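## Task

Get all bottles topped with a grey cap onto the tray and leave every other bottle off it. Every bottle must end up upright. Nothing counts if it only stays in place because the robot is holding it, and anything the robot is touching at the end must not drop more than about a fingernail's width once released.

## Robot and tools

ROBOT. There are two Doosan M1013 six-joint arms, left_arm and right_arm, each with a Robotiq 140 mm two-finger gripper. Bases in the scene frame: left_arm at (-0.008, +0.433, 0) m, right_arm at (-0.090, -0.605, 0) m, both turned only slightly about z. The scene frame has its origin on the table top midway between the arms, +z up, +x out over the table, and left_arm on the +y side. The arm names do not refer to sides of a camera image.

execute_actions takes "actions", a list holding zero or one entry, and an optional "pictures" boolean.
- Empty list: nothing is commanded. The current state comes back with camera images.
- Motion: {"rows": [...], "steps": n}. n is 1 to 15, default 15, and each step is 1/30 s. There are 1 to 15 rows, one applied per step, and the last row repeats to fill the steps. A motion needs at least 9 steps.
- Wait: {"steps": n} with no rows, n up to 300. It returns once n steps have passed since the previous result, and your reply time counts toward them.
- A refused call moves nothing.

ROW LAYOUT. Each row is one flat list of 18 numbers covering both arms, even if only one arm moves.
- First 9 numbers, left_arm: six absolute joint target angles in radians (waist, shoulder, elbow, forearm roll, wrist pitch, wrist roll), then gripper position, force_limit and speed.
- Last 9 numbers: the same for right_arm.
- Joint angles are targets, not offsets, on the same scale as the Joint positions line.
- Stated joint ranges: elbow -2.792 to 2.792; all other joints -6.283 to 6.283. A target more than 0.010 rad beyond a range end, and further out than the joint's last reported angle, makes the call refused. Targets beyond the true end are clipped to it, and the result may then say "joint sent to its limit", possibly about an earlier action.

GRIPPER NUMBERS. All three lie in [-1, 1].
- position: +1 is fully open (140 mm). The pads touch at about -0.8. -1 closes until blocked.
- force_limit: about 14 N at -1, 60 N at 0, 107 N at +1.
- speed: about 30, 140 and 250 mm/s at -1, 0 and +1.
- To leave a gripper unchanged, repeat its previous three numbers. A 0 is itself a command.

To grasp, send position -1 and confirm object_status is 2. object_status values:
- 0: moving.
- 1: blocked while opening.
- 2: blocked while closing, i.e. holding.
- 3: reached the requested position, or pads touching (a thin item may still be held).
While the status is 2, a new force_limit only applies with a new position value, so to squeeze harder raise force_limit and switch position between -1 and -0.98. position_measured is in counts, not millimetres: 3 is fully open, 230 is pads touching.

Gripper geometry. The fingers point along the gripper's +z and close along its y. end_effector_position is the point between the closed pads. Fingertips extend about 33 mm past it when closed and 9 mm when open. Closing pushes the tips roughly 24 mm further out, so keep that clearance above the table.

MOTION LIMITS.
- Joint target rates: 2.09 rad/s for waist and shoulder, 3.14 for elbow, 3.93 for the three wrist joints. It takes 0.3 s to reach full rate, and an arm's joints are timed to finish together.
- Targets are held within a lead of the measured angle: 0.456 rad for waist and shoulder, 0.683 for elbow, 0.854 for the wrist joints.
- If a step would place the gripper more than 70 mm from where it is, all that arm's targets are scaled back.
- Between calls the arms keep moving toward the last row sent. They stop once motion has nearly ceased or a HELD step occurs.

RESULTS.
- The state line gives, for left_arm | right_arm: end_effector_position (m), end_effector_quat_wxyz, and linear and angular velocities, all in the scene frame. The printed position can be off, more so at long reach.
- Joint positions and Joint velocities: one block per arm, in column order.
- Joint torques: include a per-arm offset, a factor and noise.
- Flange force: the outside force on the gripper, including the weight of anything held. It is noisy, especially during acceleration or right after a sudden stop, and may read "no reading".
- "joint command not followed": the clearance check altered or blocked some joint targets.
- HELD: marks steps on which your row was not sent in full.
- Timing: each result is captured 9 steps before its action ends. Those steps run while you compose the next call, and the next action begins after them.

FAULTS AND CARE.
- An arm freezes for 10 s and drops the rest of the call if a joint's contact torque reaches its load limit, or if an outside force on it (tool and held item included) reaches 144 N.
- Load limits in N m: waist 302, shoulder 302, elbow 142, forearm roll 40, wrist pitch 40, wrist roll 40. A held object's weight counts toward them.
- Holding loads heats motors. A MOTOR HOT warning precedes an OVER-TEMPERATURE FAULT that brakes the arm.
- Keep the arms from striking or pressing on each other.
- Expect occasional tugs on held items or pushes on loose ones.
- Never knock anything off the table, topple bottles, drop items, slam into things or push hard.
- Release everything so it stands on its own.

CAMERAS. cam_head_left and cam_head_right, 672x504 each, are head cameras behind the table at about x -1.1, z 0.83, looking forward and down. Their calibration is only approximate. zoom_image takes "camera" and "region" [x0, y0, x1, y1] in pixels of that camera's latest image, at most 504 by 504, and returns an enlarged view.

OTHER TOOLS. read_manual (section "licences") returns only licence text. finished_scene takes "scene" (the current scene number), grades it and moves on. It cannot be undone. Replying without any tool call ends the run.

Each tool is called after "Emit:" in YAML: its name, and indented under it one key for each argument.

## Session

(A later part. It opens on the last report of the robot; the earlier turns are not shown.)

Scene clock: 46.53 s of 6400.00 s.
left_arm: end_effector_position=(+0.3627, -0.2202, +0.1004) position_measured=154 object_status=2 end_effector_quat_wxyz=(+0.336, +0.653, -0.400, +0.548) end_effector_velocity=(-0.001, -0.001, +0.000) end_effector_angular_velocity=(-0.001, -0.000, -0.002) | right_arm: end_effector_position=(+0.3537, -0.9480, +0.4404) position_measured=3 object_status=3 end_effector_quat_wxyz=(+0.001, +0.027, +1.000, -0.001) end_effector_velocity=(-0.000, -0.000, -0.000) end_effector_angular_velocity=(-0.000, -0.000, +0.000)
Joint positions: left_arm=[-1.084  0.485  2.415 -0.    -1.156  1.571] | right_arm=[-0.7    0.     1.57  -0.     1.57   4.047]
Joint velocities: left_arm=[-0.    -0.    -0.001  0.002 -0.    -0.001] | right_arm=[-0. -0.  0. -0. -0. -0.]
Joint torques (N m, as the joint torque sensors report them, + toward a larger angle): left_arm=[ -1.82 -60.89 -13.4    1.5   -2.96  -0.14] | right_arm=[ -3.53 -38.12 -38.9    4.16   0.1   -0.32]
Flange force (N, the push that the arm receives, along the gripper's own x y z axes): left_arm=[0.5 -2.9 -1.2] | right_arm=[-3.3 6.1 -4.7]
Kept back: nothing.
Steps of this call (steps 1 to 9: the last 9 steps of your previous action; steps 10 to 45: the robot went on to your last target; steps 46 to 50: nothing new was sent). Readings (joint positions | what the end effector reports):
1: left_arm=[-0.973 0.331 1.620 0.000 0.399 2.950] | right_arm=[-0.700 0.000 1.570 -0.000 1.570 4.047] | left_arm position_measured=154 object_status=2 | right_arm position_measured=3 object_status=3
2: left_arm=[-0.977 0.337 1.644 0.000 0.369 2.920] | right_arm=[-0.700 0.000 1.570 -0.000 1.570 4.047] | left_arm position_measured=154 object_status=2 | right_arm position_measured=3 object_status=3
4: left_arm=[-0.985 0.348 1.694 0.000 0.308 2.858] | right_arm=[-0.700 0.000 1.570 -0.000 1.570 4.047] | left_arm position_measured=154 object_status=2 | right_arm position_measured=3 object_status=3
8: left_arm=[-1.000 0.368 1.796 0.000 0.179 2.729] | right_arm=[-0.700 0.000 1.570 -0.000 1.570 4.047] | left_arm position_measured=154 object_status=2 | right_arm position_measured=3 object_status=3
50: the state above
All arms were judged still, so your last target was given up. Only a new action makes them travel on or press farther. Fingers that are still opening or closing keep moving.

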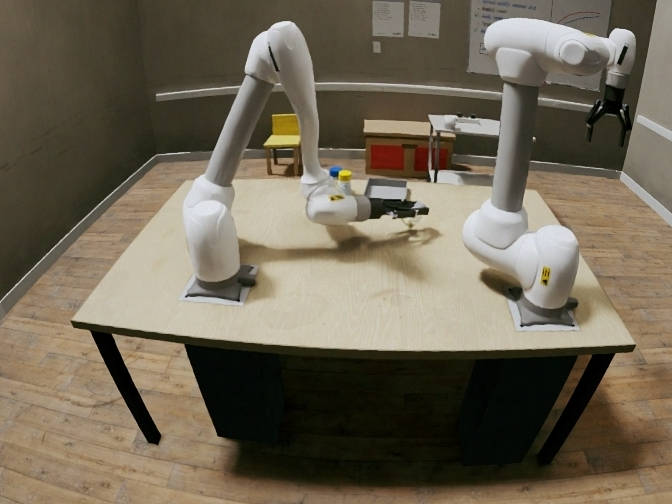

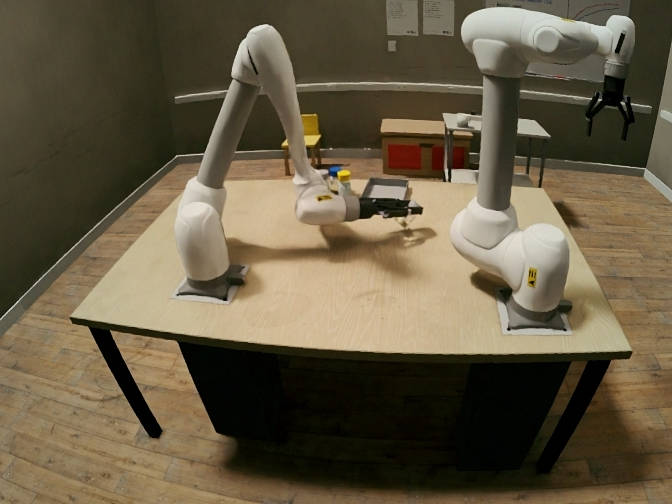

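Emit:
execute_actions:
  actions:
    - {"rows":[[-1.084,0.4854,2.4154,0,-1.406,1.571,-1,0,-0.6,-0.7,0,1.57,0,1.57,4.047,1,0,0]]}

Emit:
execute_actions:
  actions:
    - {"rows":[[-1.084,0.6715,2.4087,0,-1.585,1.571,-1,0,-0.6,-0.7,0,1.57,0,1.57,4.047,1,0,0]]}

Emit:
execute_actions:
  actions:
    - {"steps":20}
  pictures: true

Emit:
zoom_image:
  camera: "cam_head_left"
  region: [370,180,470,260]

Emit:
zoom_image:
  camera: "cam_head_right"
  region: [370,180,470,260]

Scene clock: 47.43 s of 6400.00 s.
left_arm: end_effector_position=(+0.3650, -0.2246, +0.1536) position_measured=154 object_status=2 end_effector_quat_wxyz=(+0.367, +0.607, -0.372, +0.599) end_effector_velocity=(+0.003, -0.005, +0.441) end_effector_angular_velocity=(-1.183, -0.602, -0.000) | right_arm: end_effector_position=(+0.3537, -0.9480, +0.4404) position_measured=3 object_status=3 end_effector_quat_wxyz=(+0.001, +0.027, +1.000, -0.001) end_effector_velocity=(+0.000, -0.000, -0.001) end_effector_angular_velocity=(+0.000, +0.001, -0.000)
Joint positions: left_arm=[-1.084  0.485  2.415  0.    -1.317  1.571] | right_arm=[-0.7    0.     1.57  -0.     1.57   4.047]
Joint velocities: left_arm=[ 0.    -0.    -0.     0.    -1.327 -0.   ] | right_arm=[ 0.     0.001 -0.    -0.    -0.     0.   ]
Joint torques (N m, as the joint torque sensors report them, + toward a larger angle): left_arm=[ -0.91 -58.05 -12.61   1.25  -2.72   0.  ] | right_arm=[  1.27 -38.66 -39.49   4.69  -0.05   0.07]
Flange force (N, the push that the arm receives, along the gripper's own x y z axes): left_arm=[4.1 -1.4 -2.6] | right_arm=[2.3 -1.4 -3.8]
Steps of this call (steps 1 to 21: nothing new was sent; steps 22 to 27: the first 6 steps of this action). Readings (joint positions | what the end effector reports):
22: left_arm=[-1.084 0.485 2.415 -0.000 -1.156 1.571] | right_arm=[-0.700 0.000 1.570 -0.000 1.570 4.047] | left_arm position_measured=154 object_status=2 | right_arm position_measured=3 object_status=3
23: left_arm=[-1.084 0.485 2.415 -0.000 -1.163 1.571] | right_arm=[-0.700 0.000 1.570 0.000 1.570 4.047] | left_arm position_measured=154 object_status=2 | right_arm position_measured=3 object_status=3
25: left_arm=[-1.084 0.485 2.415 -0.000 -1.219 1.571] | right_arm=[-0.700 0.000 1.570 -0.000 1.570 4.047] | left_arm position_measured=154 object_status=2 | right_arm position_measured=3 object_status=3
27: the state above

Scene clock: 47.93 s of 6400.00 s.
left_arm: end_effector_position=(+0.3648, -0.2243, +0.1444) position_measured=154 object_status=2 end_effector_quat_wxyz=(+0.383, +0.579, -0.355, +0.625) end_effector_velocity=(-0.006, +0.012, -0.438) end_effector_angular_velocity=(+0.020, +0.011, -0.000) | right_arm: end_effector_position=(+0.3537, -0.9480, +0.4404) position_measured=3 object_status=3 end_effector_quat_wxyz=(+0.001, +0.027, +1.000, -0.001) end_effector_velocity=(-0.001, -0.001, -0.000) end_effector_angular_velocity=(-0.000, +0.001, -0.002)
Joint positions: left_arm=[-1.084  0.578  2.412  0.    -1.496  1.571] | right_arm=[-0.7    0.     1.57  -0.     1.57   4.047]
Joint velocities: left_arm=[-0.001  1.024 -0.036 -0.001 -0.966 -0.001] | right_arm=[-0.001  0.     0.    -0.001  0.     0.001]
Joint torques (N m, as the joint torque sensors report them, + toward a larger angle): left_arm=[ -4.53 -41.59  -6.6    1.05  -2.24  -0.19] | right_arm=[ -0.7  -40.55 -40.97   4.64  -0.32  -0.2 ]
Flange force (N, the push that the arm receives, along the gripper's own x y z axes): left_arm=[-3.4 -1.9 -1.1] | right_arm=[-0.8 1.3 -1.6]
Steps of this call (steps 1 to 9: the last 9 steps of your previous action; steps 10 to 15: the first 6 steps of this action). Readings (joint positions | what the end effector reports):
10: left_arm=[-1.084 0.486 2.415 0.000 -1.406 1.571] | right_arm=[-0.700 0.000 1.570 -0.000 1.570 4.047] | left_arm position_measured=154 object_status=2 | right_arm position_measured=3 object_status=3
11: left_arm=[-1.084 0.489 2.415 0.000 -1.410 1.571] | right_arm=[-0.700 0.000 1.570 -0.000 1.570 4.047] | left_arm position_measured=154 object_status=2 | right_arm position_measured=3 object_status=3
13: left_arm=[-1.084 0.518 2.414 0.000 -1.438 1.571] | right_arm=[-0.700 0.000 1.570 -0.000 1.570 4.047] | left_arm position_measured=154 object_status=2 | right_arm position_measured=3 object_status=3
15: the state above

Scene clock: 48.60 s of 6400.00 s.
left_arm: end_effector_position=(+0.3634, -0.2216, +0.1051) position_measured=154 object_status=2 end_effector_quat_wxyz=(+0.383, +0.580, -0.355, +0.625) end_effector_velocity=(-0.001, -0.001, -0.000) end_effector_angular_velocity=(+0.001, +0.001, -0.002) | right_arm: end_effector_position=(+0.3537, -0.9480, +0.4404) position_measured=3 object_status=3 end_effector_quat_wxyz=(+0.001, +0.027, +1.000, -0.001) end_effector_velocity=(-0.000, +0.000, +0.000) end_effector_angular_velocity=(+0.000, -0.000, -0.000)
Joint positions: left_arm=[-1.084  0.671  2.409  0.    -1.585  1.571] | right_arm=[-0.7    0.     1.57  -0.     1.57   4.047]
Joint velocities: left_arm=[-0.001  0.     0.     0.001  0.001 -0.   ] | right_arm=[-0.    -0.001  0.     0.    -0.     0.   ]
Joint torques (N m, as the joint torque sensors report them, + toward a larger angle): left_arm=[ -0.99 -68.34  -6.7    0.55  -3.38  -0.28] | right_arm=[ -4.01 -37.82 -40.21   4.56  -0.04   0.15]
Flange force (N, the push that the arm receives, along the gripper's own x y z axes): left_arm=[5.0 -1.3 -1.4] | right_arm=[-1.0 7.5 -2.7]
Kept back: nothing.
Steps of this call (steps 1 to 9: the last 9 steps of your previous action; steps 10 to 20: the robot went on to your last target). Readings (joint positions | what the end effector reports):
1: left_arm=[-1.084 0.611 2.411 0.000 -1.526 1.571] | right_arm=[-0.700 0.000 1.570 -0.000 1.570 4.047] | left_arm position_measured=154 object_status=2 | right_arm position_measured=3 object_status=3
2: left_arm=[-1.084 0.637 2.410 0.000 -1.551 1.571] | right_arm=[-0.700 0.000 1.570 -0.000 1.570 4.047] | left_arm position_measured=154 object_status=2 | right_arm position_measured=3 object_status=3
4: left_arm=[-1.084 0.667 2.409 0.000 -1.580 1.571] | right_arm=[-0.700 0.000 1.570 -0.000 1.570 4.047] | left_arm position_measured=154 object_status=2 | right_arm position_measured=3 object_status=3
8: left_arm=[-1.084 0.671 2.409 0.000 -1.585 1.571] | right_arm=[-0.700 0.000 1.570 -0.000 1.570 4.047] | left_arm position_measured=154 object_status=2 | right_arm position_measured=3 object_status=3
20: the state above

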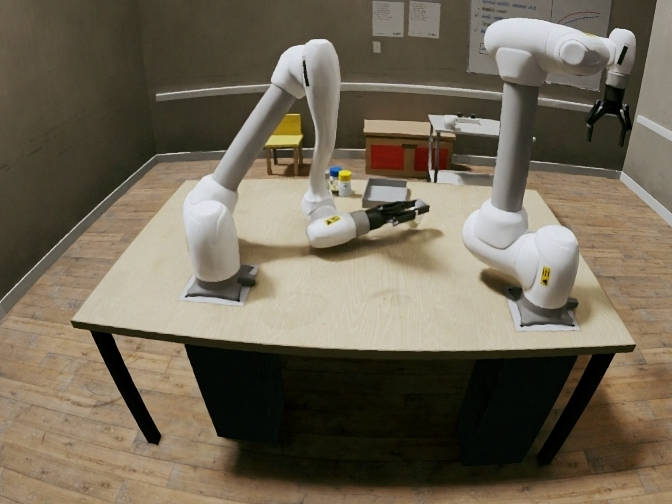

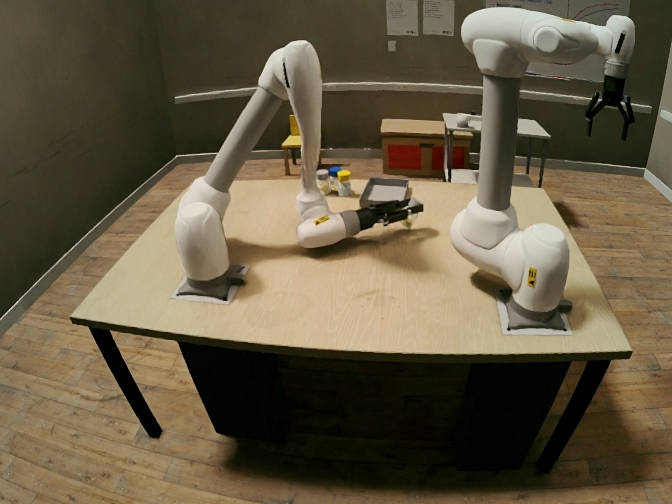

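Region (370, 180, 470, 260) of cam_head_left's 672x504 image, scaled by 5.040, with more detail than that image has; it fills the top 403 rows of this view, and the rest is white.

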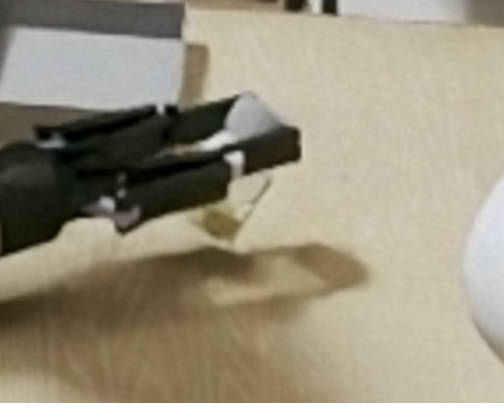

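Region (370, 180, 470, 260) of cam_head_right's 672x504 image, scaled by 5.040, with more detail than that image has; it fills the top 403 rows of this view, and the rest is white.

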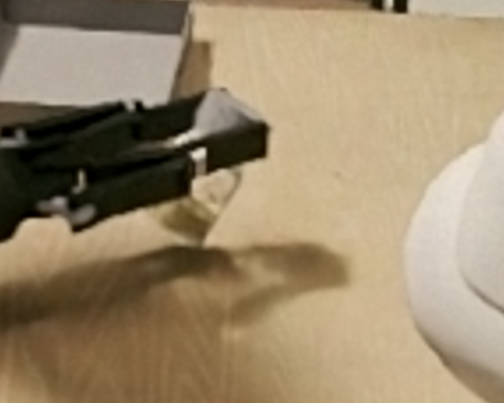

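Emit:
execute_actions:
  actions:
    - {"rows":[[-1.084,0.2388,2.1643,0,-0.9,1.571,-1,0,-0.6,-0.7,0,1.57,0,1.57,4.047,1,0,0]]}

Emit:
execute_actions:
  actions:
    - {"steps":25}

Emit:
execute_actions:
  actions:
    - {"rows":[[-1.084,0.2388,2.1643,0,0.177,1.571,-1,0,-0.6,-0.7,0,1.57,0,1.57,4.047,1,0,0]]}

Emit:
execute_actions:
  actions:
    - {"steps":30}
  pictures: true

Emit:
zoom_image:
  camera: "cam_head_left"
  region: [350,180,450,260]

Scene clock: 49.63 s of 6400.00 s.
left_arm: end_effector_position=(+0.3779, -0.2501, +0.1460) position_measured=154 object_status=2 end_effector_quat_wxyz=(+0.383, +0.580, -0.356, +0.625) end_effector_velocity=(+0.122, -0.238, +0.410) end_effector_angular_velocity=(-0.010, -0.005, +0.001) | right_arm: end_effector_position=(+0.3537, -0.9480, +0.4404) position_measured=3 object_status=3 end_effector_quat_wxyz=(+0.001, +0.027, +1.000, -0.001) end_effector_velocity=(+0.001, +0.001, +0.000) end_effector_angular_velocity=(+0.000, -0.001, +0.003)
Joint positions: left_arm=[-1.084  0.585  2.359 -0.    -1.447  1.571] | right_arm=[-0.7    0.     1.57  -0.     1.57   4.047]
Joint velocities: left_arm=[ 0.    -0.791 -0.443 -0.001  1.222 -0.   ] | right_arm=[ 0.002 -0.     0.     0.001 -0.    -0.001]
Joint torques (N m, as the joint torque sensors report them, + toward a larger angle): left_arm=[ -1.35 -55.74  -6.63   0.53  -3.04  -0.01] | right_arm=[ -1.64 -37.67 -39.78   4.52  -0.22   0.  ]
Flange force (N, the push that the arm receives, along the gripper's own x y z axes): left_arm=[11.8 -1.8 -4.3] | right_arm=[0.9 4.3 -3.7]
Steps of this call (steps 1 to 15: the robot went on to your last target; steps 16 to 25: nothing new was sent; steps 26 to 31: the first 6 steps of this action). Readings (joint positions | what the end effector reports):
26: left_arm=[-1.084 0.671 2.409 0.000 -1.585 1.571] | right_arm=[-0.700 0.000 1.570 -0.000 1.570 4.047] | left_arm position_measured=154 object_status=2 | right_arm position_measured=3 object_status=3
27: left_arm=[-1.084 0.668 2.407 -0.000 -1.579 1.571] | right_arm=[-0.700 0.000 1.570 -0.000 1.570 4.047] | left_arm position_measured=154 object_status=2 | right_arm position_measured=3 object_status=3
29: left_arm=[-1.084 0.639 2.390 -0.000 -1.532 1.571] | right_arm=[-0.700 0.000 1.570 -0.000 1.570 4.047] | left_arm position_measured=154 object_status=2 | right_arm position_measured=3 object_status=3
31: the state above

Scene clock: 50.47 s of 6400.00 s.
left_arm: end_effector_position=(+0.4102, -0.3135, +0.3639) position_measured=154 object_status=2 end_effector_quat_wxyz=(+0.382, +0.582, -0.357, +0.623) end_effector_velocity=(+0.000, +0.000, +0.000) end_effector_angular_velocity=(+0.000, -0.000, +0.000) | right_arm: end_effector_position=(+0.3537, -0.9480, +0.4404) position_measured=3 object_status=3 end_effector_quat_wxyz=(+0.001, +0.027, +1.000, -0.001) end_effector_velocity=(+0.001, +0.001, -0.000) end_effector_angular_velocity=(+0.001, -0.001, +0.001)
Joint positions: left_arm=[-1.084  0.239  2.164  0.    -0.9    1.571] | right_arm=[-0.7    0.     1.57  -0.     1.57   4.047]
Joint velocities: left_arm=[ 0.    -0.001 -0.     0.     0.     0.   ] | right_arm=[ 0.001  0.    -0.     0.001 -0.     0.   ]
Joint torques (N m, as the joint torque sensors report them, + toward a larger angle): left_arm=[  0.2  -53.89 -32.4    3.44  -2.94  -0.28] | right_arm=[ -2.53 -37.91 -39.38   4.07  -0.12   0.15]
Flange force (N, the push that the arm receives, along the gripper's own x y z axes): left_arm=[1.6 2.4 -4.5] | right_arm=[-1.0 4.4 -4.2]
Kept back: nothing.
Steps of this call (steps 1 to 9: the last 9 steps of your previous action; steps 10 to 25: the robot went on to your last target). Readings (joint positions | what the end effector reports):
1: left_arm=[-1.084 0.559 2.345 -0.000 -1.407 1.571] | right_arm=[-0.700 0.000 1.570 0.000 1.570 4.047] | left_arm position_measured=154 object_status=2 | right_arm position_measured=3 object_status=3
2: left_arm=[-1.084 0.535 2.332 -0.000 -1.369 1.571] | right_arm=[-0.700 0.000 1.570 -0.000 1.570 4.047] | left_arm position_measured=154 object_status=2 | right_arm position_measured=3 object_status=3
4: left_arm=[-1.084 0.487 2.305 -0.000 -1.293 1.571] | right_arm=[-0.700 0.000 1.570 -0.000 1.570 4.047] | left_arm position_measured=154 object_status=2 | right_arm position_measured=3 object_status=3
8: left_arm=[-1.084 0.394 2.252 -0.000 -1.146 1.571] | right_arm=[-0.700 0.000 1.570 0.000 1.570 4.047] | left_arm position_measured=154 object_status=2 | right_arm position_measured=3 object_status=3
25: the state above

Scene clock: 50.67 s of 6400.00 s.
left_arm: end_effector_position=(+0.4099, -0.3129, +0.3101) position_measured=154 object_status=2 end_effector_quat_wxyz=(+0.352, +0.631, -0.387, +0.574) end_effector_velocity=(-0.020, +0.040, -0.471) end_effector_angular_velocity=(+1.268, +0.647, +0.001) | right_arm: end_effector_position=(+0.3537, -0.9480, +0.4404) position_measured=3 object_status=3 end_effector_quat_wxyz=(+0.001, +0.027, +1.000, -0.001) end_effector_velocity=(+0.001, +0.001, -0.001) end_effector_angular_velocity=(+0.001, +0.000, +0.002)
Joint positions: left_arm=[-1.084  0.239  2.164  0.    -0.738  1.571] | right_arm=[-0.7    0.     1.57  -0.     1.57   4.047]
Joint velocities: left_arm=[ 0.     0.    -0.    -0.002  1.424  0.   ] | right_arm=[ 0.002  0.001  0.     0.001  0.    -0.   ]
Joint torques (N m, as the joint torque sensors report them, + toward a larger angle): left_arm=[ -0.65 -55.63 -33.65   3.42  -3.2   -0.04] | right_arm=[ -1.32 -37.69 -39.42   4.     0.02  -0.17]
Flange force (N, the push that the arm receives, along the gripper's own x y z axes): left_arm=[0.5 0.4 -5.0] | right_arm=[0.4 3.8 -3.9]
Steps of this call (steps 1 to 6: the first 6 steps of this action). Readings (joint positions | what the end effector reports):
1: left_arm=[-1.084 0.239 2.164 0.000 -0.900 1.571] | right_arm=[-0.700 0.000 1.570 -0.000 1.570 4.047] | left_arm position_measured=154 object_status=2 | right_arm position_measured=3 object_status=3
2: left_arm=[-1.084 0.239 2.164 0.000 -0.893 1.571] | right_arm=[-0.700 0.000 1.570 -0.000 1.570 4.047] | left_arm position_measured=154 object_status=2 | right_arm position_measured=3 object_status=3
4: left_arm=[-1.084 0.239 2.164 0.000 -0.837 1.571] | right_arm=[-0.700 0.000 1.570 0.000 1.570 4.047] | left_arm position_measured=154 object_status=2 | right_arm position_measured=3 object_status=3
6: the state above

Scene clock: 51.67 s of 6400.00 s.
left_arm: end_effector_position=(+0.3400, -0.1756, +0.0601) position_measured=154 object_status=2 end_effector_quat_wxyz=(+0.145, +0.819, -0.502, +0.236) end_effector_velocity=(-0.000, -0.000, +0.000) end_effector_angular_velocity=(-0.001, -0.000, -0.001) | right_arm: end_effector_position=(+0.3537, -0.9480, +0.4404) position_measured=3 object_status=3 end_effector_quat_wxyz=(+0.001, +0.027, +1.000, -0.001) end_effector_velocity=(+0.001, +0.001, -0.001) end_effector_angular_velocity=(+0.000, +0.002, +0.002)
Joint positions: left_arm=[-1.084  0.239  2.164 -0.     0.177  1.571] | right_arm=[-0.7    0.     1.57  -0.     1.57   4.047]
Joint velocities: left_arm=[-0.001 -0.     0.     0.    -0.001  0.   ] | right_arm=[ 0.002  0.001  0.    -0.001  0.     0.   ]
Joint torques (N m, as the joint torque sensors report them, + toward a larger angle): left_arm=[ -0.25 -53.   -30.49   3.19  -1.47  -0.46] | right_arm=[ -1.4  -37.12 -39.97   4.15   0.1    0.11]
Flange force (N, the push that the arm receives, along the gripper's own x y z axes): left_arm=no reading | right_arm=[2.1 4.5 -2.6]
Kept back: nothing.
Steps of this call (steps 1 to 9: the last 9 steps of your previous action; steps 10 to 30: the robot went on to your last target). Readings (joint positions | what the end effector reports):
1: left_arm=[-1.084 0.239 2.164 0.000 -0.691 1.571] | right_arm=[-0.700 0.000 1.570 -0.000 1.570 4.047] | left_arm position_measured=154 object_status=2 | right_arm position_measured=3 object_status=3
2: left_arm=[-1.084 0.239 2.164 0.000 -0.645 1.571] | right_arm=[-0.700 0.000 1.570 -0.000 1.570 4.047] | left_arm position_measured=154 object_status=2 | right_arm position_measured=3 object_status=3
4: left_arm=[-1.084 0.239 2.164 0.000 -0.554 1.571] | right_arm=[-0.700 0.000 1.570 -0.000 1.570 4.047] | left_arm position_measured=154 object_status=2 | right_arm position_measured=3 object_status=3
8: left_arm=[-1.084 0.239 2.164 0.000 -0.370 1.571] | right_arm=[-0.700 0.000 1.570 -0.000 1.570 4.047] | left_arm position_measured=154 object_status=2 | right_arm position_measured=3 object_status=3
30: the state above

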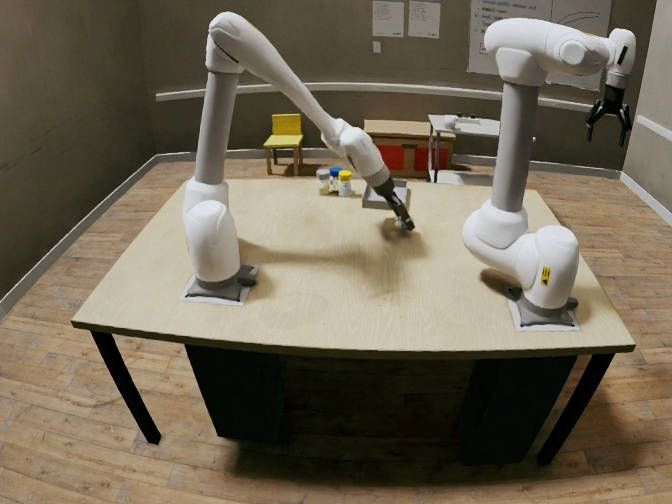

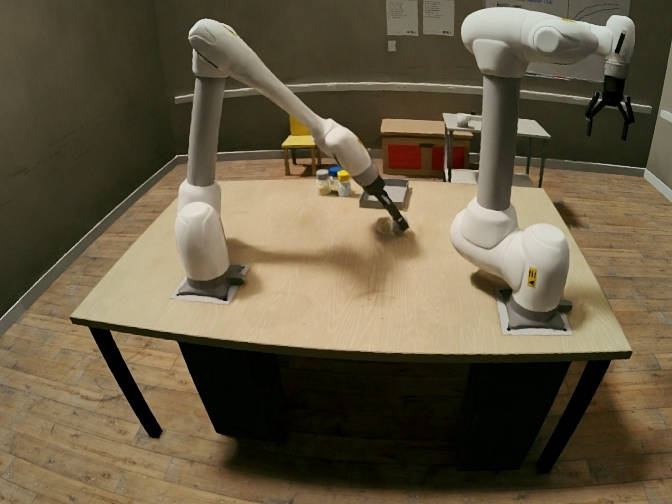

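Region (350, 180, 450, 260) of cam_head_left's 672x504 image, scaled by 5.040, with more detail than that image has; it fills the top 403 rows of this view, and the rest is white.

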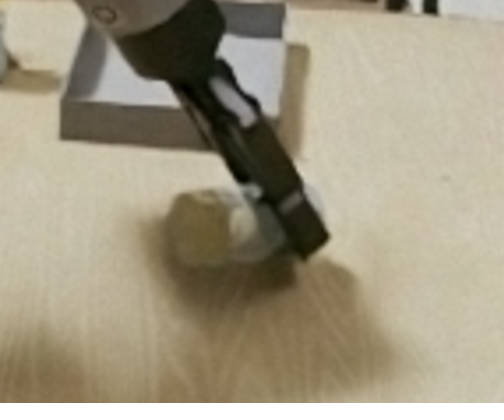

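Emit:
execute_actions:
  actions:
    - {"rows":[[-1.084,0.285,2.1643,0,0.131,1.571,-1,0,-0.6,-0.7,0,1.57,0,1.57,4.047,1,0,0]]}

Emit:
execute_actions:
  actions:
    - {"rows":[[-1.084,0.285,2.1643,0,0.131,1.571,0.1,0,-0.6,-0.7,0,1.57,0,1.57,4.047,1,0,0]]}

Emit:
execute_actions:
  actions:
    - {"rows":[[-1.084,0.0,2.1643,0,0.3,1.571,0.1,0,-0.6,-0.7,0,1.57,0,1.57,4.047,1,0,0]]}

Emit:
execute_actions:
  actions:
    - {"rows":[[-1.084,0.3,1.6,0,1.3,1.571,0.2,0,-0.6,-0.7,0,1.57,0,1.57,4.047,1,0,0]]}

Emit:
execute_actions:
  actions:
    - {"steps":25}

Emit:
execute_actions:
  actions:
    - {"rows":[[-1.084,0.7244,1.3135,0,1.889,1.571,0.2,0,-0.6,-0.7,0,1.57,0,1.57,4.047,1,0,0]]}

Emit:
execute_actions:
  actions:
    - {"steps":25}
  pictures: true

Emit:
zoom_image:
  camera: "cam_head_left"
  region: [350,170,470,260]

Scene clock: 52.60 s of 6400.00 s.
left_arm: end_effector_position=(+0.3437, -0.1828, +0.0372) position_measured=154 object_status=2 end_effector_quat_wxyz=(+0.145, +0.819, -0.502, +0.237) end_effector_velocity=(+0.004, -0.006, -0.047) end_effector_angular_velocity=(+0.019, +0.010, +0.002) | right_arm: end_effector_position=(+0.3537, -0.9480, +0.4404) position_measured=3 object_status=3 end_effector_quat_wxyz=(+0.001, +0.027, +1.000, -0.001) end_effector_velocity=(+0.001, +0.000, -0.000) end_effector_angular_velocity=(+0.001, +0.000, -0.000)
Joint positions: left_arm=[-1.084  0.283  2.164 -0.     0.132  1.571] | right_arm=[-0.7    0.     1.57   0.     1.57   4.047]
Joint velocities: left_arm=[ 0.001  0.081  0.    -0.001 -0.06  -0.   ] | right_arm=[ 0.001  0.001 -0.     0.     0.     0.001]
Joint torques (N m, as the joint torque sensors report them, + toward a larger angle): left_arm=[  4.35 -13.85   0.3    3.41   8.92   0.07] | right_arm=[ -2.89 -37.38 -39.62   4.44  -0.15   0.2 ]
Flange force (N, the push that the arm receives, along the gripper's own x y z axes): left_arm=no reading | right_arm=[-0.3 5.7 -3.7]
Steps of this call (steps 1 to 15: the robot went on to your last target; steps 16 to 22: nothing new was sent; steps 23 to 28: the first 6 steps of this action). Readings (joint positions | what the end effector reports):
23: left_arm=[-1.084 0.239 2.164 -0.000 0.177 1.571] | right_arm=[-0.700 0.000 1.570 -0.000 1.570 4.047] | left_arm position_measured=154 object_status=2 | right_arm position_measured=3 object_status=3
24: left_arm=[-1.084 0.242 2.164 -0.000 0.174 1.571] | right_arm=[-0.700 0.000 1.570 -0.000 1.570 4.047] | left_arm position_measured=154 object_status=2 | right_arm position_measured=3 object_status=3
26: left_arm=[-1.084 0.267 2.164 -0.000 0.149 1.571] | right_arm=[-0.700 0.000 1.570 -0.000 1.570 4.047] | left_arm position_measured=154 object_status=2 | right_arm position_measured=3 object_status=3
28: the state above

Scene clock: 53.10 s of 6400.00 s.
left_arm: end_effector_position=(+0.3435, -0.1823, +0.0348) position_measured=136 object_status=0 end_effector_quat_wxyz=(+0.144, +0.819, -0.502, +0.236) end_effector_velocity=(+0.002, -0.001, +0.001) end_effector_angular_velocity=(-0.002, -0.000, +0.002) | right_arm: end_effector_position=(+0.3537, -0.9480, +0.4404) position_measured=3 object_status=3 end_effector_quat_wxyz=(+0.001, +0.027, +1.000, -0.001) end_effector_velocity=(-0.000, +0.000, +0.000) end_effector_angular_velocity=(-0.001, +0.000, +0.000)
Joint positions: left_arm=[-1.084  0.286  2.165  0.     0.131  1.571] | right_arm=[-0.7    0.     1.57  -0.     1.57   4.047]
Joint velocities: left_arm=[ 0.001  0.    -0.004 -0.001  0.001 -0.   ] | right_arm=[ 0.    -0.001  0.    -0.001 -0.     0.   ]
Joint torques (N m, as the joint torque sensors report them, + toward a larger angle): left_arm=[  0.05 -53.72 -26.37   3.06  -1.29  -0.15] | right_arm=[ -2.98 -37.93 -40.4    4.24  -0.28   0.  ]
Flange force (N, the push that the arm receives, along the gripper's own x y z axes): left_arm=no reading | right_arm=[0.1 6.8 -2.8]
Steps of this call (steps 1 to 9: the last 9 steps of your previous action; steps 10 to 15: the first 6 steps of this action). Readings (joint positions | what the end effector reports):
10: left_arm=[-1.084 0.285 2.164 -0.000 0.131 1.571] | right_arm=[-0.700 0.000 1.570 0.000 1.570 4.047] | left_arm position_measured=154 object_status=0 | right_arm position_measured=3 object_status=3
11: left_arm=[-1.084 0.285 2.164 0.000 0.131 1.571] | right_arm=[-0.700 0.000 1.570 -0.000 1.570 4.047] | left_arm position_measured=154 object_status=0 | right_arm position_measured=3 object_status=3
13: left_arm=[-1.084 0.286 2.165 0.000 0.131 1.571] | right_arm=[-0.700 0.000 1.570 -0.000 1.570 4.047] | left_arm position_measured=144 object_status=0 | right_arm position_measured=3 object_status=3
15: the state above

Scene clock: 53.60 s of 6400.00 s.
left_arm: end_effector_position=(+0.3408, -0.1771, +0.0879) position_measured=117 object_status=3 end_effector_quat_wxyz=(+0.154, +0.815, -0.500, +0.251) end_effector_velocity=(-0.033, +0.064, +0.480) end_effector_angular_velocity=(-0.308, -0.158, -0.001) | right_arm: end_effector_position=(+0.3537, -0.9480, +0.4404) position_measured=3 object_status=3 end_effector_quat_wxyz=(+0.001, +0.027, +1.000, -0.001) end_effector_velocity=(-0.001, -0.000, -0.000) end_effector_angular_velocity=(+0.000, +0.001, -0.001)
Joint positions: left_arm=[-1.084  0.198  2.164 -0.     0.183  1.571] | right_arm=[-0.7    0.     1.57  -0.     1.57   4.047]
Joint velocities: left_arm=[-0.    -0.803 -0.004  0.001  0.462  0.   ] | right_arm=[-0.001 -0.     0.    -0.     0.001  0.   ]
Joint torques (N m, as the joint torque sensors report them, + toward a larger angle): left_arm=[ -1.45 -37.87 -25.91   2.94  -1.19  -0.2 ] | right_arm=[ -4.38 -38.13 -40.02   4.53  -0.28  -0.27]
Flange force (N, the push that the arm receives, along the gripper's own x y z axes): left_arm=no reading | right_arm=[-2.6 8.0 -3.4]
Steps of this call (steps 1 to 9: the last 9 steps of your previous action; steps 10 to 15: the first 6 steps of this action). Readings (joint positions | what the end effector reports):
10: left_arm=[-1.084 0.285 2.164 0.000 0.131 1.571] | right_arm=[-0.700 0.000 1.570 0.000 1.570 4.047] | left_arm position_measured=117 object_status=0 | right_arm position_measured=3 object_status=3
11: left_arm=[-1.084 0.281 2.164 -0.000 0.133 1.571] | right_arm=[-0.700 0.000 1.570 -0.000 1.570 4.047] | left_arm position_measured=117 object_status=3 | right_arm position_measured=3 object_status=3
13: left_arm=[-1.084 0.252 2.164 -0.000 0.151 1.571] | right_arm=[-0.700 0.000 1.570 0.000 1.570 4.047] | left_arm position_measured=117 object_status=3 | right_arm position_measured=3 object_status=3
15: the state above

Scene clock: 54.10 s of 6400.00 s.
left_arm: end_effector_position=(+0.3372, -0.1700, +0.2027) position_measured=104 object_status=0 end_effector_quat_wxyz=(+0.143, +0.820, -0.503, +0.234) end_effector_velocity=(+0.103, -0.204, +0.033) end_effector_angular_velocity=(+1.291, +0.657, -0.002) | right_arm: end_effector_position=(+0.3537, -0.9480, +0.4404) position_measured=3 object_status=3 end_effector_quat_wxyz=(+0.001, +0.027, +1.000, -0.001) end_effector_velocity=(-0.000, -0.001, -0.000) end_effector_angular_velocity=(-0.000, +0.001, -0.000)
Joint positions: left_arm=[-1.084  0.062  2.047 -0.     0.478  1.571] | right_arm=[-0.7    0.     1.57  -0.     1.57   4.047]
Joint velocities: left_arm=[-0.001  0.728 -1.383  0.001  2.105 -0.   ] | right_arm=[-0.001  0.001  0.    -0.001  0.    -0.   ]
Joint torques (N m, as the joint torque sensors report them, + toward a larger angle): left_arm=[ -7.03 -23.23 -48.74   5.73  -2.1   -0.31] | right_arm=[ -1.74 -38.29 -40.3    4.51  -0.04  -0.03]
Flange force (N, the push that the arm receives, along the gripper's own x y z axes): left_arm=[1.4 -4.9 -1.6] | right_arm=[0.7 4.4 -2.5]
Steps of this call (steps 1 to 9: the last 9 steps of your previous action; steps 10 to 15: the first 6 steps of this action). Readings (joint positions | what the end effector reports):
10: left_arm=[-1.084 0.001 2.164 -0.000 0.300 1.571] | right_arm=[-0.700 0.000 1.570 -0.000 1.570 4.047] | left_arm position_measured=117 object_status=0 | right_arm position_measured=3 object_status=3
11: left_arm=[-1.084 0.003 2.160 -0.000 0.307 1.571] | right_arm=[-0.700 0.000 1.570 -0.000 1.570 4.047] | left_arm position_measured=115 object_status=0 | right_arm position_measured=3 object_status=3
13: left_arm=[-1.084 0.022 2.122 -0.000 0.364 1.571] | right_arm=[-0.700 0.000 1.570 -0.000 1.570 4.047] | left_arm position_measured=107 object_status=0 | right_arm position_measured=3 object_status=3
15: the state above

Scene clock: 54.93 s of 6400.00 s.
left_arm: end_effector_position=(+0.3367, -0.1692, +0.2322) position_measured=104 object_status=3 end_effector_quat_wxyz=(-0.015, +0.852, -0.522, -0.025) end_effector_velocity=(+0.000, +0.000, +0.000) end_effector_angular_velocity=(-0.000, -0.000, +0.000) | right_arm: end_effector_position=(+0.3537, -0.9480, +0.4404) position_measured=3 object_status=3 end_effector_quat_wxyz=(+0.001, +0.027, +1.000, -0.001) end_effector_velocity=(-0.000, -0.001, -0.000) end_effector_angular_velocity=(-0.000, +0.001, -0.000)
Joint positions: left_arm=[-1.084  0.3    1.6    0.     1.3    1.571] | right_arm=[-0.7    0.     1.57  -0.     1.57   4.047]
Joint velocities: left_arm=[ 0. -0.  0.  0. -0.  0.] | right_arm=[-0.001  0.    -0.    -0.001  0.    -0.   ]
Joint torques (N m, as the joint torque sensors report them, + toward a larger angle): left_arm=[ -1.41 -66.88 -38.73   4.64   0.56  -0.08] | right_arm=[ -1.22 -36.58 -39.3    4.31  -0.01   0.04]
Flange force (N, the push that the arm receives, along the gripper's own x y z axes): left_arm=[-3.8 -1.8 -1.4] | right_arm=[2.1 3.7 -4.1]
Kept back: nothing.
Steps of this call (steps 1 to 9: the last 9 steps of your previous action; steps 10 to 25: the robot went on to your last target). Readings (joint positions | what the end effector reports):
1: left_arm=[-1.084 0.089 1.995 -0.000 0.557 1.571] | right_arm=[-0.700 0.000 1.570 -0.000 1.570 4.047] | left_arm position_measured=104 object_status=0 | right_arm position_measured=3 object_status=3
2: left_arm=[-1.084 0.120 1.936 -0.000 0.650 1.571] | right_arm=[-0.700 0.000 1.570 -0.000 1.570 4.047] | left_arm position_measured=104 object_status=0 | right_arm position_measured=3 object_status=3
4: left_arm=[-1.084 0.187 1.811 0.000 0.871 1.571] | right_arm=[-0.700 0.000 1.570 -0.000 1.570 4.047] | left_arm position_measured=104 object_status=0 | right_arm position_measured=3 object_status=3
8: left_arm=[-1.084 0.275 1.647 0.000 1.199 1.571] | right_arm=[-0.700 0.000 1.570 -0.000 1.570 4.047] | left_arm position_measured=104 object_status=3 | right_arm position_measured=3 object_status=3
25: the state above

Scene clock: 55.13 s of 6400.00 s.
left_arm: end_effector_position=(+0.3349, -0.1657, +0.2041) position_measured=104 object_status=3 end_effector_quat_wxyz=(-0.057, +0.847, -0.520, -0.093) end_effector_velocity=(-0.023, +0.046, -0.319) end_effector_angular_velocity=(+1.708, +0.870, -0.000) | right_arm: end_effector_position=(+0.3537, -0.9480, +0.4404) position_measured=3 object_status=3 end_effector_quat_wxyz=(+0.001, +0.027, +1.000, -0.001) end_effector_velocity=(+0.001, +0.001, -0.001) end_effector_angular_velocity=(+0.002, +0.000, +0.001)
Joint positions: left_arm=[-1.084  0.394  1.536 -0.     1.431  1.571] | right_arm=[-0.7    0.     1.57  -0.     1.57   4.047]
Joint velocities: left_arm=[-0.     1.122 -0.757  0.     1.552 -0.   ] | right_arm=[ 0.001  0.001  0.     0.001 -0.     0.   ]
Joint torques (N m, as the joint torque sensors report them, + toward a larger angle): left_arm=[ -7.47 -25.07 -31.48   3.62   0.22   0.04] | right_arm=[ -1.89 -36.86 -40.31   4.39  -0.03   0.14]
Flange force (N, the push that the arm receives, along the gripper's own x y z axes): left_arm=[-3.5 -0.4 1.1] | right_arm=[2.6 5.9 -2.5]
Steps of this call (steps 1 to 6: the first 6 steps of this action). Readings (joint positions | what the end effector reports):
1: left_arm=[-1.084 0.300 1.600 -0.000 1.300 1.571] | right_arm=[-0.700 0.000 1.570 0.000 1.570 4.047] | left_arm position_measured=104 object_status=3 | right_arm position_measured=3 object_status=3
2: left_arm=[-1.084 0.304 1.597 -0.000 1.306 1.571] | right_arm=[-0.700 0.000 1.570 -0.000 1.570 4.047] | left_arm position_measured=104 object_status=3 | right_arm position_measured=3 object_status=3
4: left_arm=[-1.084 0.333 1.577 -0.000 1.347 1.571] | right_arm=[-0.700 0.000 1.570 -0.000 1.570 4.047] | left_arm position_measured=104 object_status=3 | right_arm position_measured=3 object_status=3
6: the state above

Scene clock: 55.97 s of 6400.00 s.
left_arm: end_effector_position=(+0.3286, -0.1533, +0.1300) position_measured=104 object_status=3 end_effector_quat_wxyz=(-0.200, +0.788, -0.483, -0.326) end_effector_velocity=(-0.001, -0.001, -0.001) end_effector_angular_velocity=(-0.001, -0.000, -0.001) | right_arm: end_effector_position=(+0.3537, -0.9480, +0.4404) position_measured=3 object_status=3 end_effector_quat_wxyz=(+0.001, +0.027, +1.000, -0.001) end_effector_velocity=(+0.000, -0.000, -0.000) end_effector_angular_velocity=(+0.000, +0.000, -0.001)
Joint positions: left_arm=[-1.084  0.724  1.313 -0.     1.889  1.571] | right_arm=[-0.7    0.     1.57  -0.     1.57   4.047]
Joint velocities: left_arm=[-0.001  0.001 -0.001 -0.    -0.001  0.   ] | right_arm=[ 0.     0.001  0.    -0.    -0.     0.001]
Joint torques (N m, as the joint torque sensors report them, + toward a larger angle): left_arm=[  -0.69 -101.57  -34.63    4.31    2.05    0.01] | right_arm=[ -1.45 -38.04 -39.92   4.54  -0.07  -0.05]
Flange force (N, the push that the arm receives, along the gripper's own x y z axes): left_arm=[-2.4 0.1 -0.3] | right_arm=[0.6 3.7 -3.1]
Kept back: nothing.
Steps of this call (steps 1 to 9: the last 9 steps of your previous action; steps 10 to 25: the robot went on to your last target). Readings (joint positions | what the end effector reports):
1: left_arm=[-1.084 0.436 1.508 -0.000 1.489 1.571] | right_arm=[-0.700 0.000 1.570 -0.000 1.570 4.047] | left_arm position_measured=104 object_status=3 | right_arm position_measured=3 object_status=3
2: left_arm=[-1.084 0.484 1.475 -0.000 1.556 1.571] | right_arm=[-0.700 0.000 1.570 0.000 1.570 4.047] | left_arm position_measured=104 object_status=3 | right_arm position_measured=3 object_status=3
4: left_arm=[-1.084 0.580 1.412 -0.000 1.687 1.571] | right_arm=[-0.700 0.000 1.570 -0.000 1.570 4.047] | left_arm position_measured=104 object_status=3 | right_arm position_measured=3 object_status=3
8: left_arm=[-1.084 0.705 1.327 -0.000 1.861 1.571] | right_arm=[-0.700 0.000 1.570 -0.000 1.570 4.047] | left_arm position_measured=104 object_status=3 | right_arm position_measured=3 object_status=3
25: the state above

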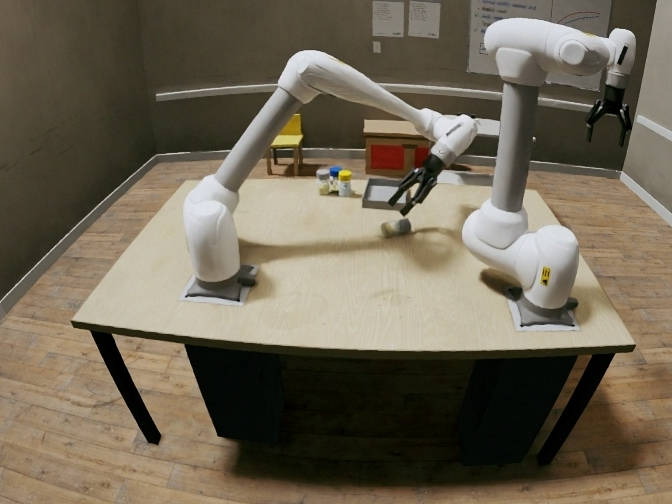

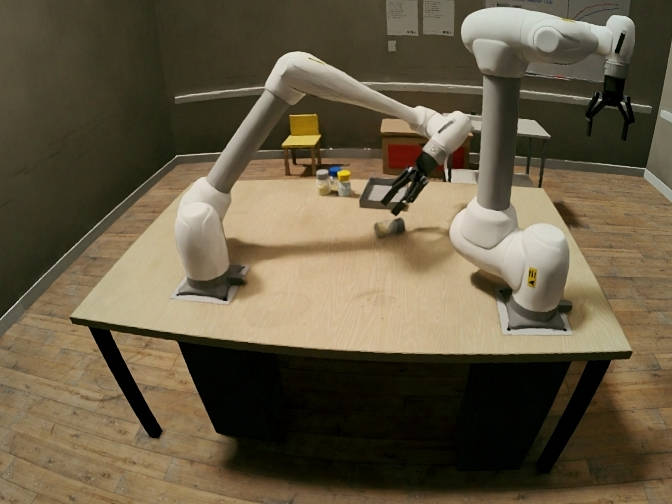

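Region (350, 170, 470, 260) of cam_head_left's 672x504 image, scaled by 4.200, with more detail than that image has; it fills the top 378 rows of this view, and the rest is white.

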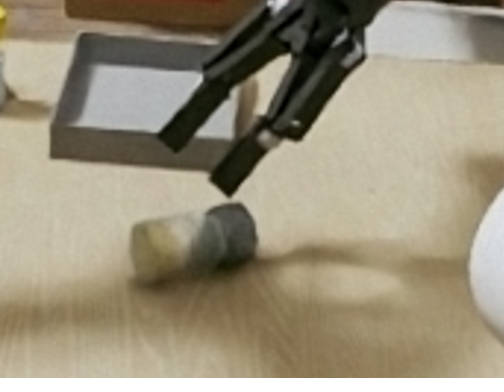

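Emit:
execute_actions:
  actions:
    - {"rows":[[-1.084,0.7928,1.3543,0,1.7797,1.571,0.2,0.6,-0.6,-0.7,0,1.57,0,1.57,4.047,1,0,0]]}

Emit:
execute_actions:
  actions:
    - {"rows":[[-1.084,0.7928,1.3543,0,1.7797,1.571,-1,0.6,-0.6,-0.7,0,1.57,0,1.57,4.047,1,0,0]]}

Emit:
execute_actions:
  actions:
    - {"steps":18}
  pictures: true

Emit:
zoom_image:
  camera: "cam_head_left"
  region: [350,170,470,260]

Scene clock: 56.63 s of 6400.00 s.
left_arm: end_effector_position=(+0.3286, -0.1535, +0.0582) position_measured=104 object_status=3 end_effector_quat_wxyz=(-0.200, +0.787, -0.483, -0.327) end_effector_velocity=(-0.002, +0.003, -0.323) end_effector_angular_velocity=(-0.004, -0.002, +0.000) | right_arm: end_effector_position=(+0.3537, -0.9480, +0.4404) position_measured=3 object_status=3 end_effector_quat_wxyz=(+0.001, +0.027, +1.000, -0.001) end_effector_velocity=(+0.000, +0.001, +0.000) end_effector_angular_velocity=(+0.000, -0.001, +0.000)
Joint positions: left_arm=[-1.084  0.784  1.349 -0.     1.795  1.571] | right_arm=[-0.7    0.     1.57  -0.     1.57   4.047]
Joint velocities: left_arm=[-0.001  0.277  0.147 -0.001 -0.428 -0.001] | right_arm=[ 0.    -0.001  0.     0.001  0.     0.   ]
Joint torques (N m, as the joint torque sensors report them, + toward a larger angle): left_arm=[   1.13 -163.53  -53.07    6.61    3.21   -0.06] | right_arm=[ -0.2  -37.85 -40.45   4.23  -0.05  -0.02]
Flange force (N, the push that the arm receives, along the gripper's own x y z axes): left_arm=[-2.5 -1.1 -3.4] | right_arm=[3.1 3.0 -2.3]
Steps of this call (steps 1 to 14: the robot went on to your last target; steps 15 to 20: the first 6 steps of this action). Readings (joint positions | what the end effector reports):
15: left_arm=[-1.084 0.725 1.314 0.000 1.889 1.571] | right_arm=[-0.700 0.000 1.570 -0.000 1.570 4.047] | left_arm position_measured=104 object_status=3 | right_arm position_measured=3 object_status=3
16: left_arm=[-1.084 0.728 1.315 0.000 1.884 1.571] | right_arm=[-0.700 0.000 1.570 -0.000 1.570 4.047] | left_arm position_measured=104 object_status=3 | right_arm position_measured=3 object_status=3
18: left_arm=[-1.084 0.755 1.332 0.000 1.839 1.571] | right_arm=[-0.700 0.000 1.570 -0.000 1.570 4.047] | left_arm position_measured=104 object_status=3 | right_arm position_measured=3 object_status=3
20: the state above

Scene clock: 57.13 s of 6400.00 s.
left_arm: end_effector_position=(+0.3288, -0.1535, +0.0479) position_measured=121 object_status=0 end_effector_quat_wxyz=(-0.200, +0.788, -0.483, -0.326) end_effector_velocity=(+0.000, -0.000, -0.000) end_effector_angular_velocity=(-0.000, -0.001, -0.001) | right_arm: end_effector_position=(+0.3537, -0.9480, +0.4404) position_measured=3 object_status=3 end_effector_quat_wxyz=(+0.001, +0.027, +1.000, -0.001) end_effector_velocity=(+0.000, +0.000, +0.000) end_effector_angular_velocity=(-0.001, +0.000, +0.002)
Joint positions: left_arm=[-1.084  0.793  1.354  0.     1.78   1.571] | right_arm=[-0.7    0.     1.57  -0.     1.57   4.047]
Joint velocities: left_arm=[-0.     0.    -0.     0.001 -0.     0.   ] | right_arm=[ 0.002 -0.    -0.    -0.001 -0.    -0.   ]
Joint torques (N m, as the joint torque sensors report them, + toward a larger angle): left_arm=[   0.49 -105.23  -33.06    4.01    2.04   -0.03] | right_arm=[ -0.37 -38.22 -39.87   4.43  -0.32  -0.02]
Flange force (N, the push that the arm receives, along the gripper's own x y z axes): left_arm=[-2.5 0.9 0.7] | right_arm=[1.6 2.8 -3.8]
Steps of this call (steps 1 to 9: the last 9 steps of your previous action; steps 10 to 15: the first 6 steps of this action). Readings (joint positions | what the end effector reports):
10: left_arm=[-1.084 0.793 1.354 -0.000 1.780 1.571] | right_arm=[-0.700 0.000 1.570 -0.000 1.570 4.047] | left_arm position_measured=104 object_status=0 | right_arm position_measured=3 object_status=3
11: left_arm=[-1.084 0.793 1.354 -0.000 1.780 1.571] | right_arm=[-0.700 0.000 1.570 -0.000 1.570 4.047] | left_arm position_measured=105 object_status=0 | right_arm position_measured=3 object_status=3
13: left_arm=[-1.084 0.793 1.354 0.000 1.780 1.571] | right_arm=[-0.700 0.000 1.570 -0.000 1.570 4.047] | left_arm position_measured=113 object_status=0 | right_arm position_measured=3 object_status=3
15: the state above

Scene clock: 57.73 s of 6400.00 s.
left_arm: end_effector_position=(+0.3288, -0.1535, +0.0479) position_measured=152 object_status=2 end_effector_quat_wxyz=(-0.200, +0.788, -0.483, -0.326) end_effector_velocity=(+0.001, +0.000, +0.000) end_effector_angular_velocity=(-0.000, +0.000, +0.001) | right_arm: end_effector_position=(+0.3537, -0.9480, +0.4404) position_measured=3 object_status=3 end_effector_quat_wxyz=(+0.001, +0.027, +1.000, -0.001) end_effector_velocity=(-0.000, +0.000, +0.000) end_effector_angular_velocity=(-0.001, -0.000, +0.002)
Joint positions: left_arm=[-1.084  0.793  1.354  0.     1.78   1.571] | right_arm=[-0.7    0.     1.57  -0.     1.57   4.047]
Joint velocities: left_arm=[ 0.001 -0.     0.    -0.     0.     0.   ] | right_arm=[ 0.    -0.001 -0.    -0.001 -0.    -0.002]
Joint torques (N m, as the joint torque sensors report them, + toward a larger angle): left_arm=[  1.02 -92.21 -27.57   3.99  -1.16  -0.15] | right_arm=[ -3.72 -38.43 -40.18   4.16  -0.13   0.23]
Flange force (N, the push that the arm receives, along the gripper's own x y z axes): left_arm=[-14.8 1.0 -12.5] | right_arm=[-1.5 6.6 -3.0]
Kept back: nothing.
Steps of this call (steps 1 to 9: the last 9 steps of your previous action; steps 10 to 15: the robot went on to your last target; steps 16 to 18: nothing new was sent). Readings (joint positions | what the end effector reports):
1: left_arm=[-1.084 0.793 1.354 0.000 1.780 1.571] | right_arm=[-0.700 0.000 1.570 -0.000 1.570 4.047] | left_arm position_measured=125 object_status=0 | right_arm position_measured=3 object_status=3
2: left_arm=[-1.084 0.793 1.354 0.000 1.780 1.571] | right_arm=[-0.700 0.000 1.570 -0.000 1.570 4.047] | left_arm position_measured=129 object_status=0 | right_arm position_measured=3 object_status=3
4: left_arm=[-1.084 0.793 1.354 0.000 1.780 1.571] | right_arm=[-0.700 0.000 1.570 -0.000 1.570 4.047] | left_arm position_measured=137 object_status=0 | right_arm position_measured=3 object_status=3
8: left_arm=[-1.084 0.793 1.354 0.000 1.780 1.571] | right_arm=[-0.700 0.000 1.570 -0.000 1.570 4.047] | left_arm position_measured=152 object_status=0 | right_arm position_measured=3 object_status=3
18: the state above
All arms were judged still, so your last target was given up. Only a new action makes them travel on or press farther. Fingers that are still opening or closing keep moving.

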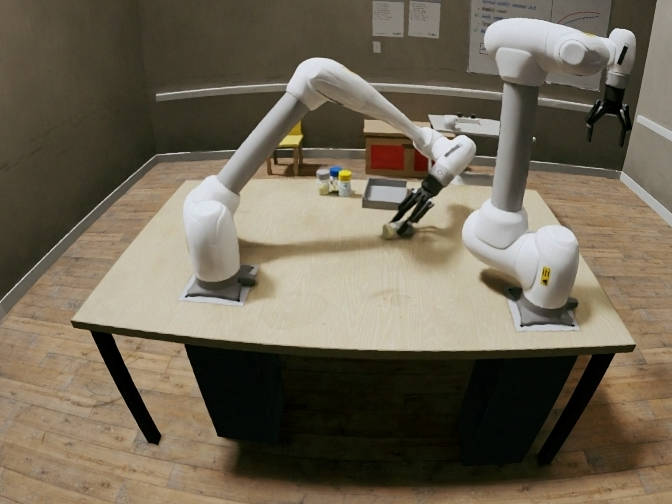

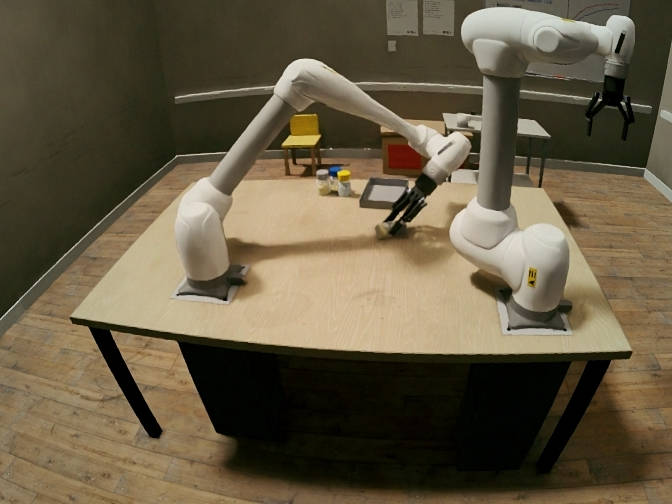

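Region (350, 170, 470, 260) of cam_head_left's 672x504 image, scaled by 4.200, with more detail than that image has; it fills the top 378 rows of this view, and the rest is white.

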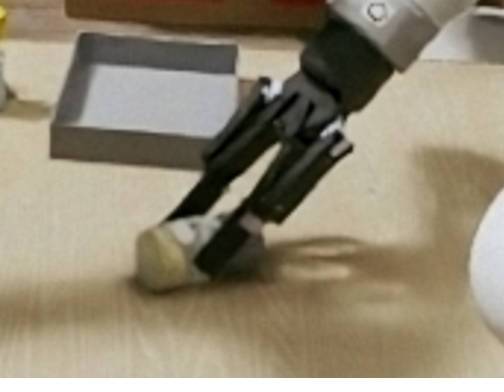

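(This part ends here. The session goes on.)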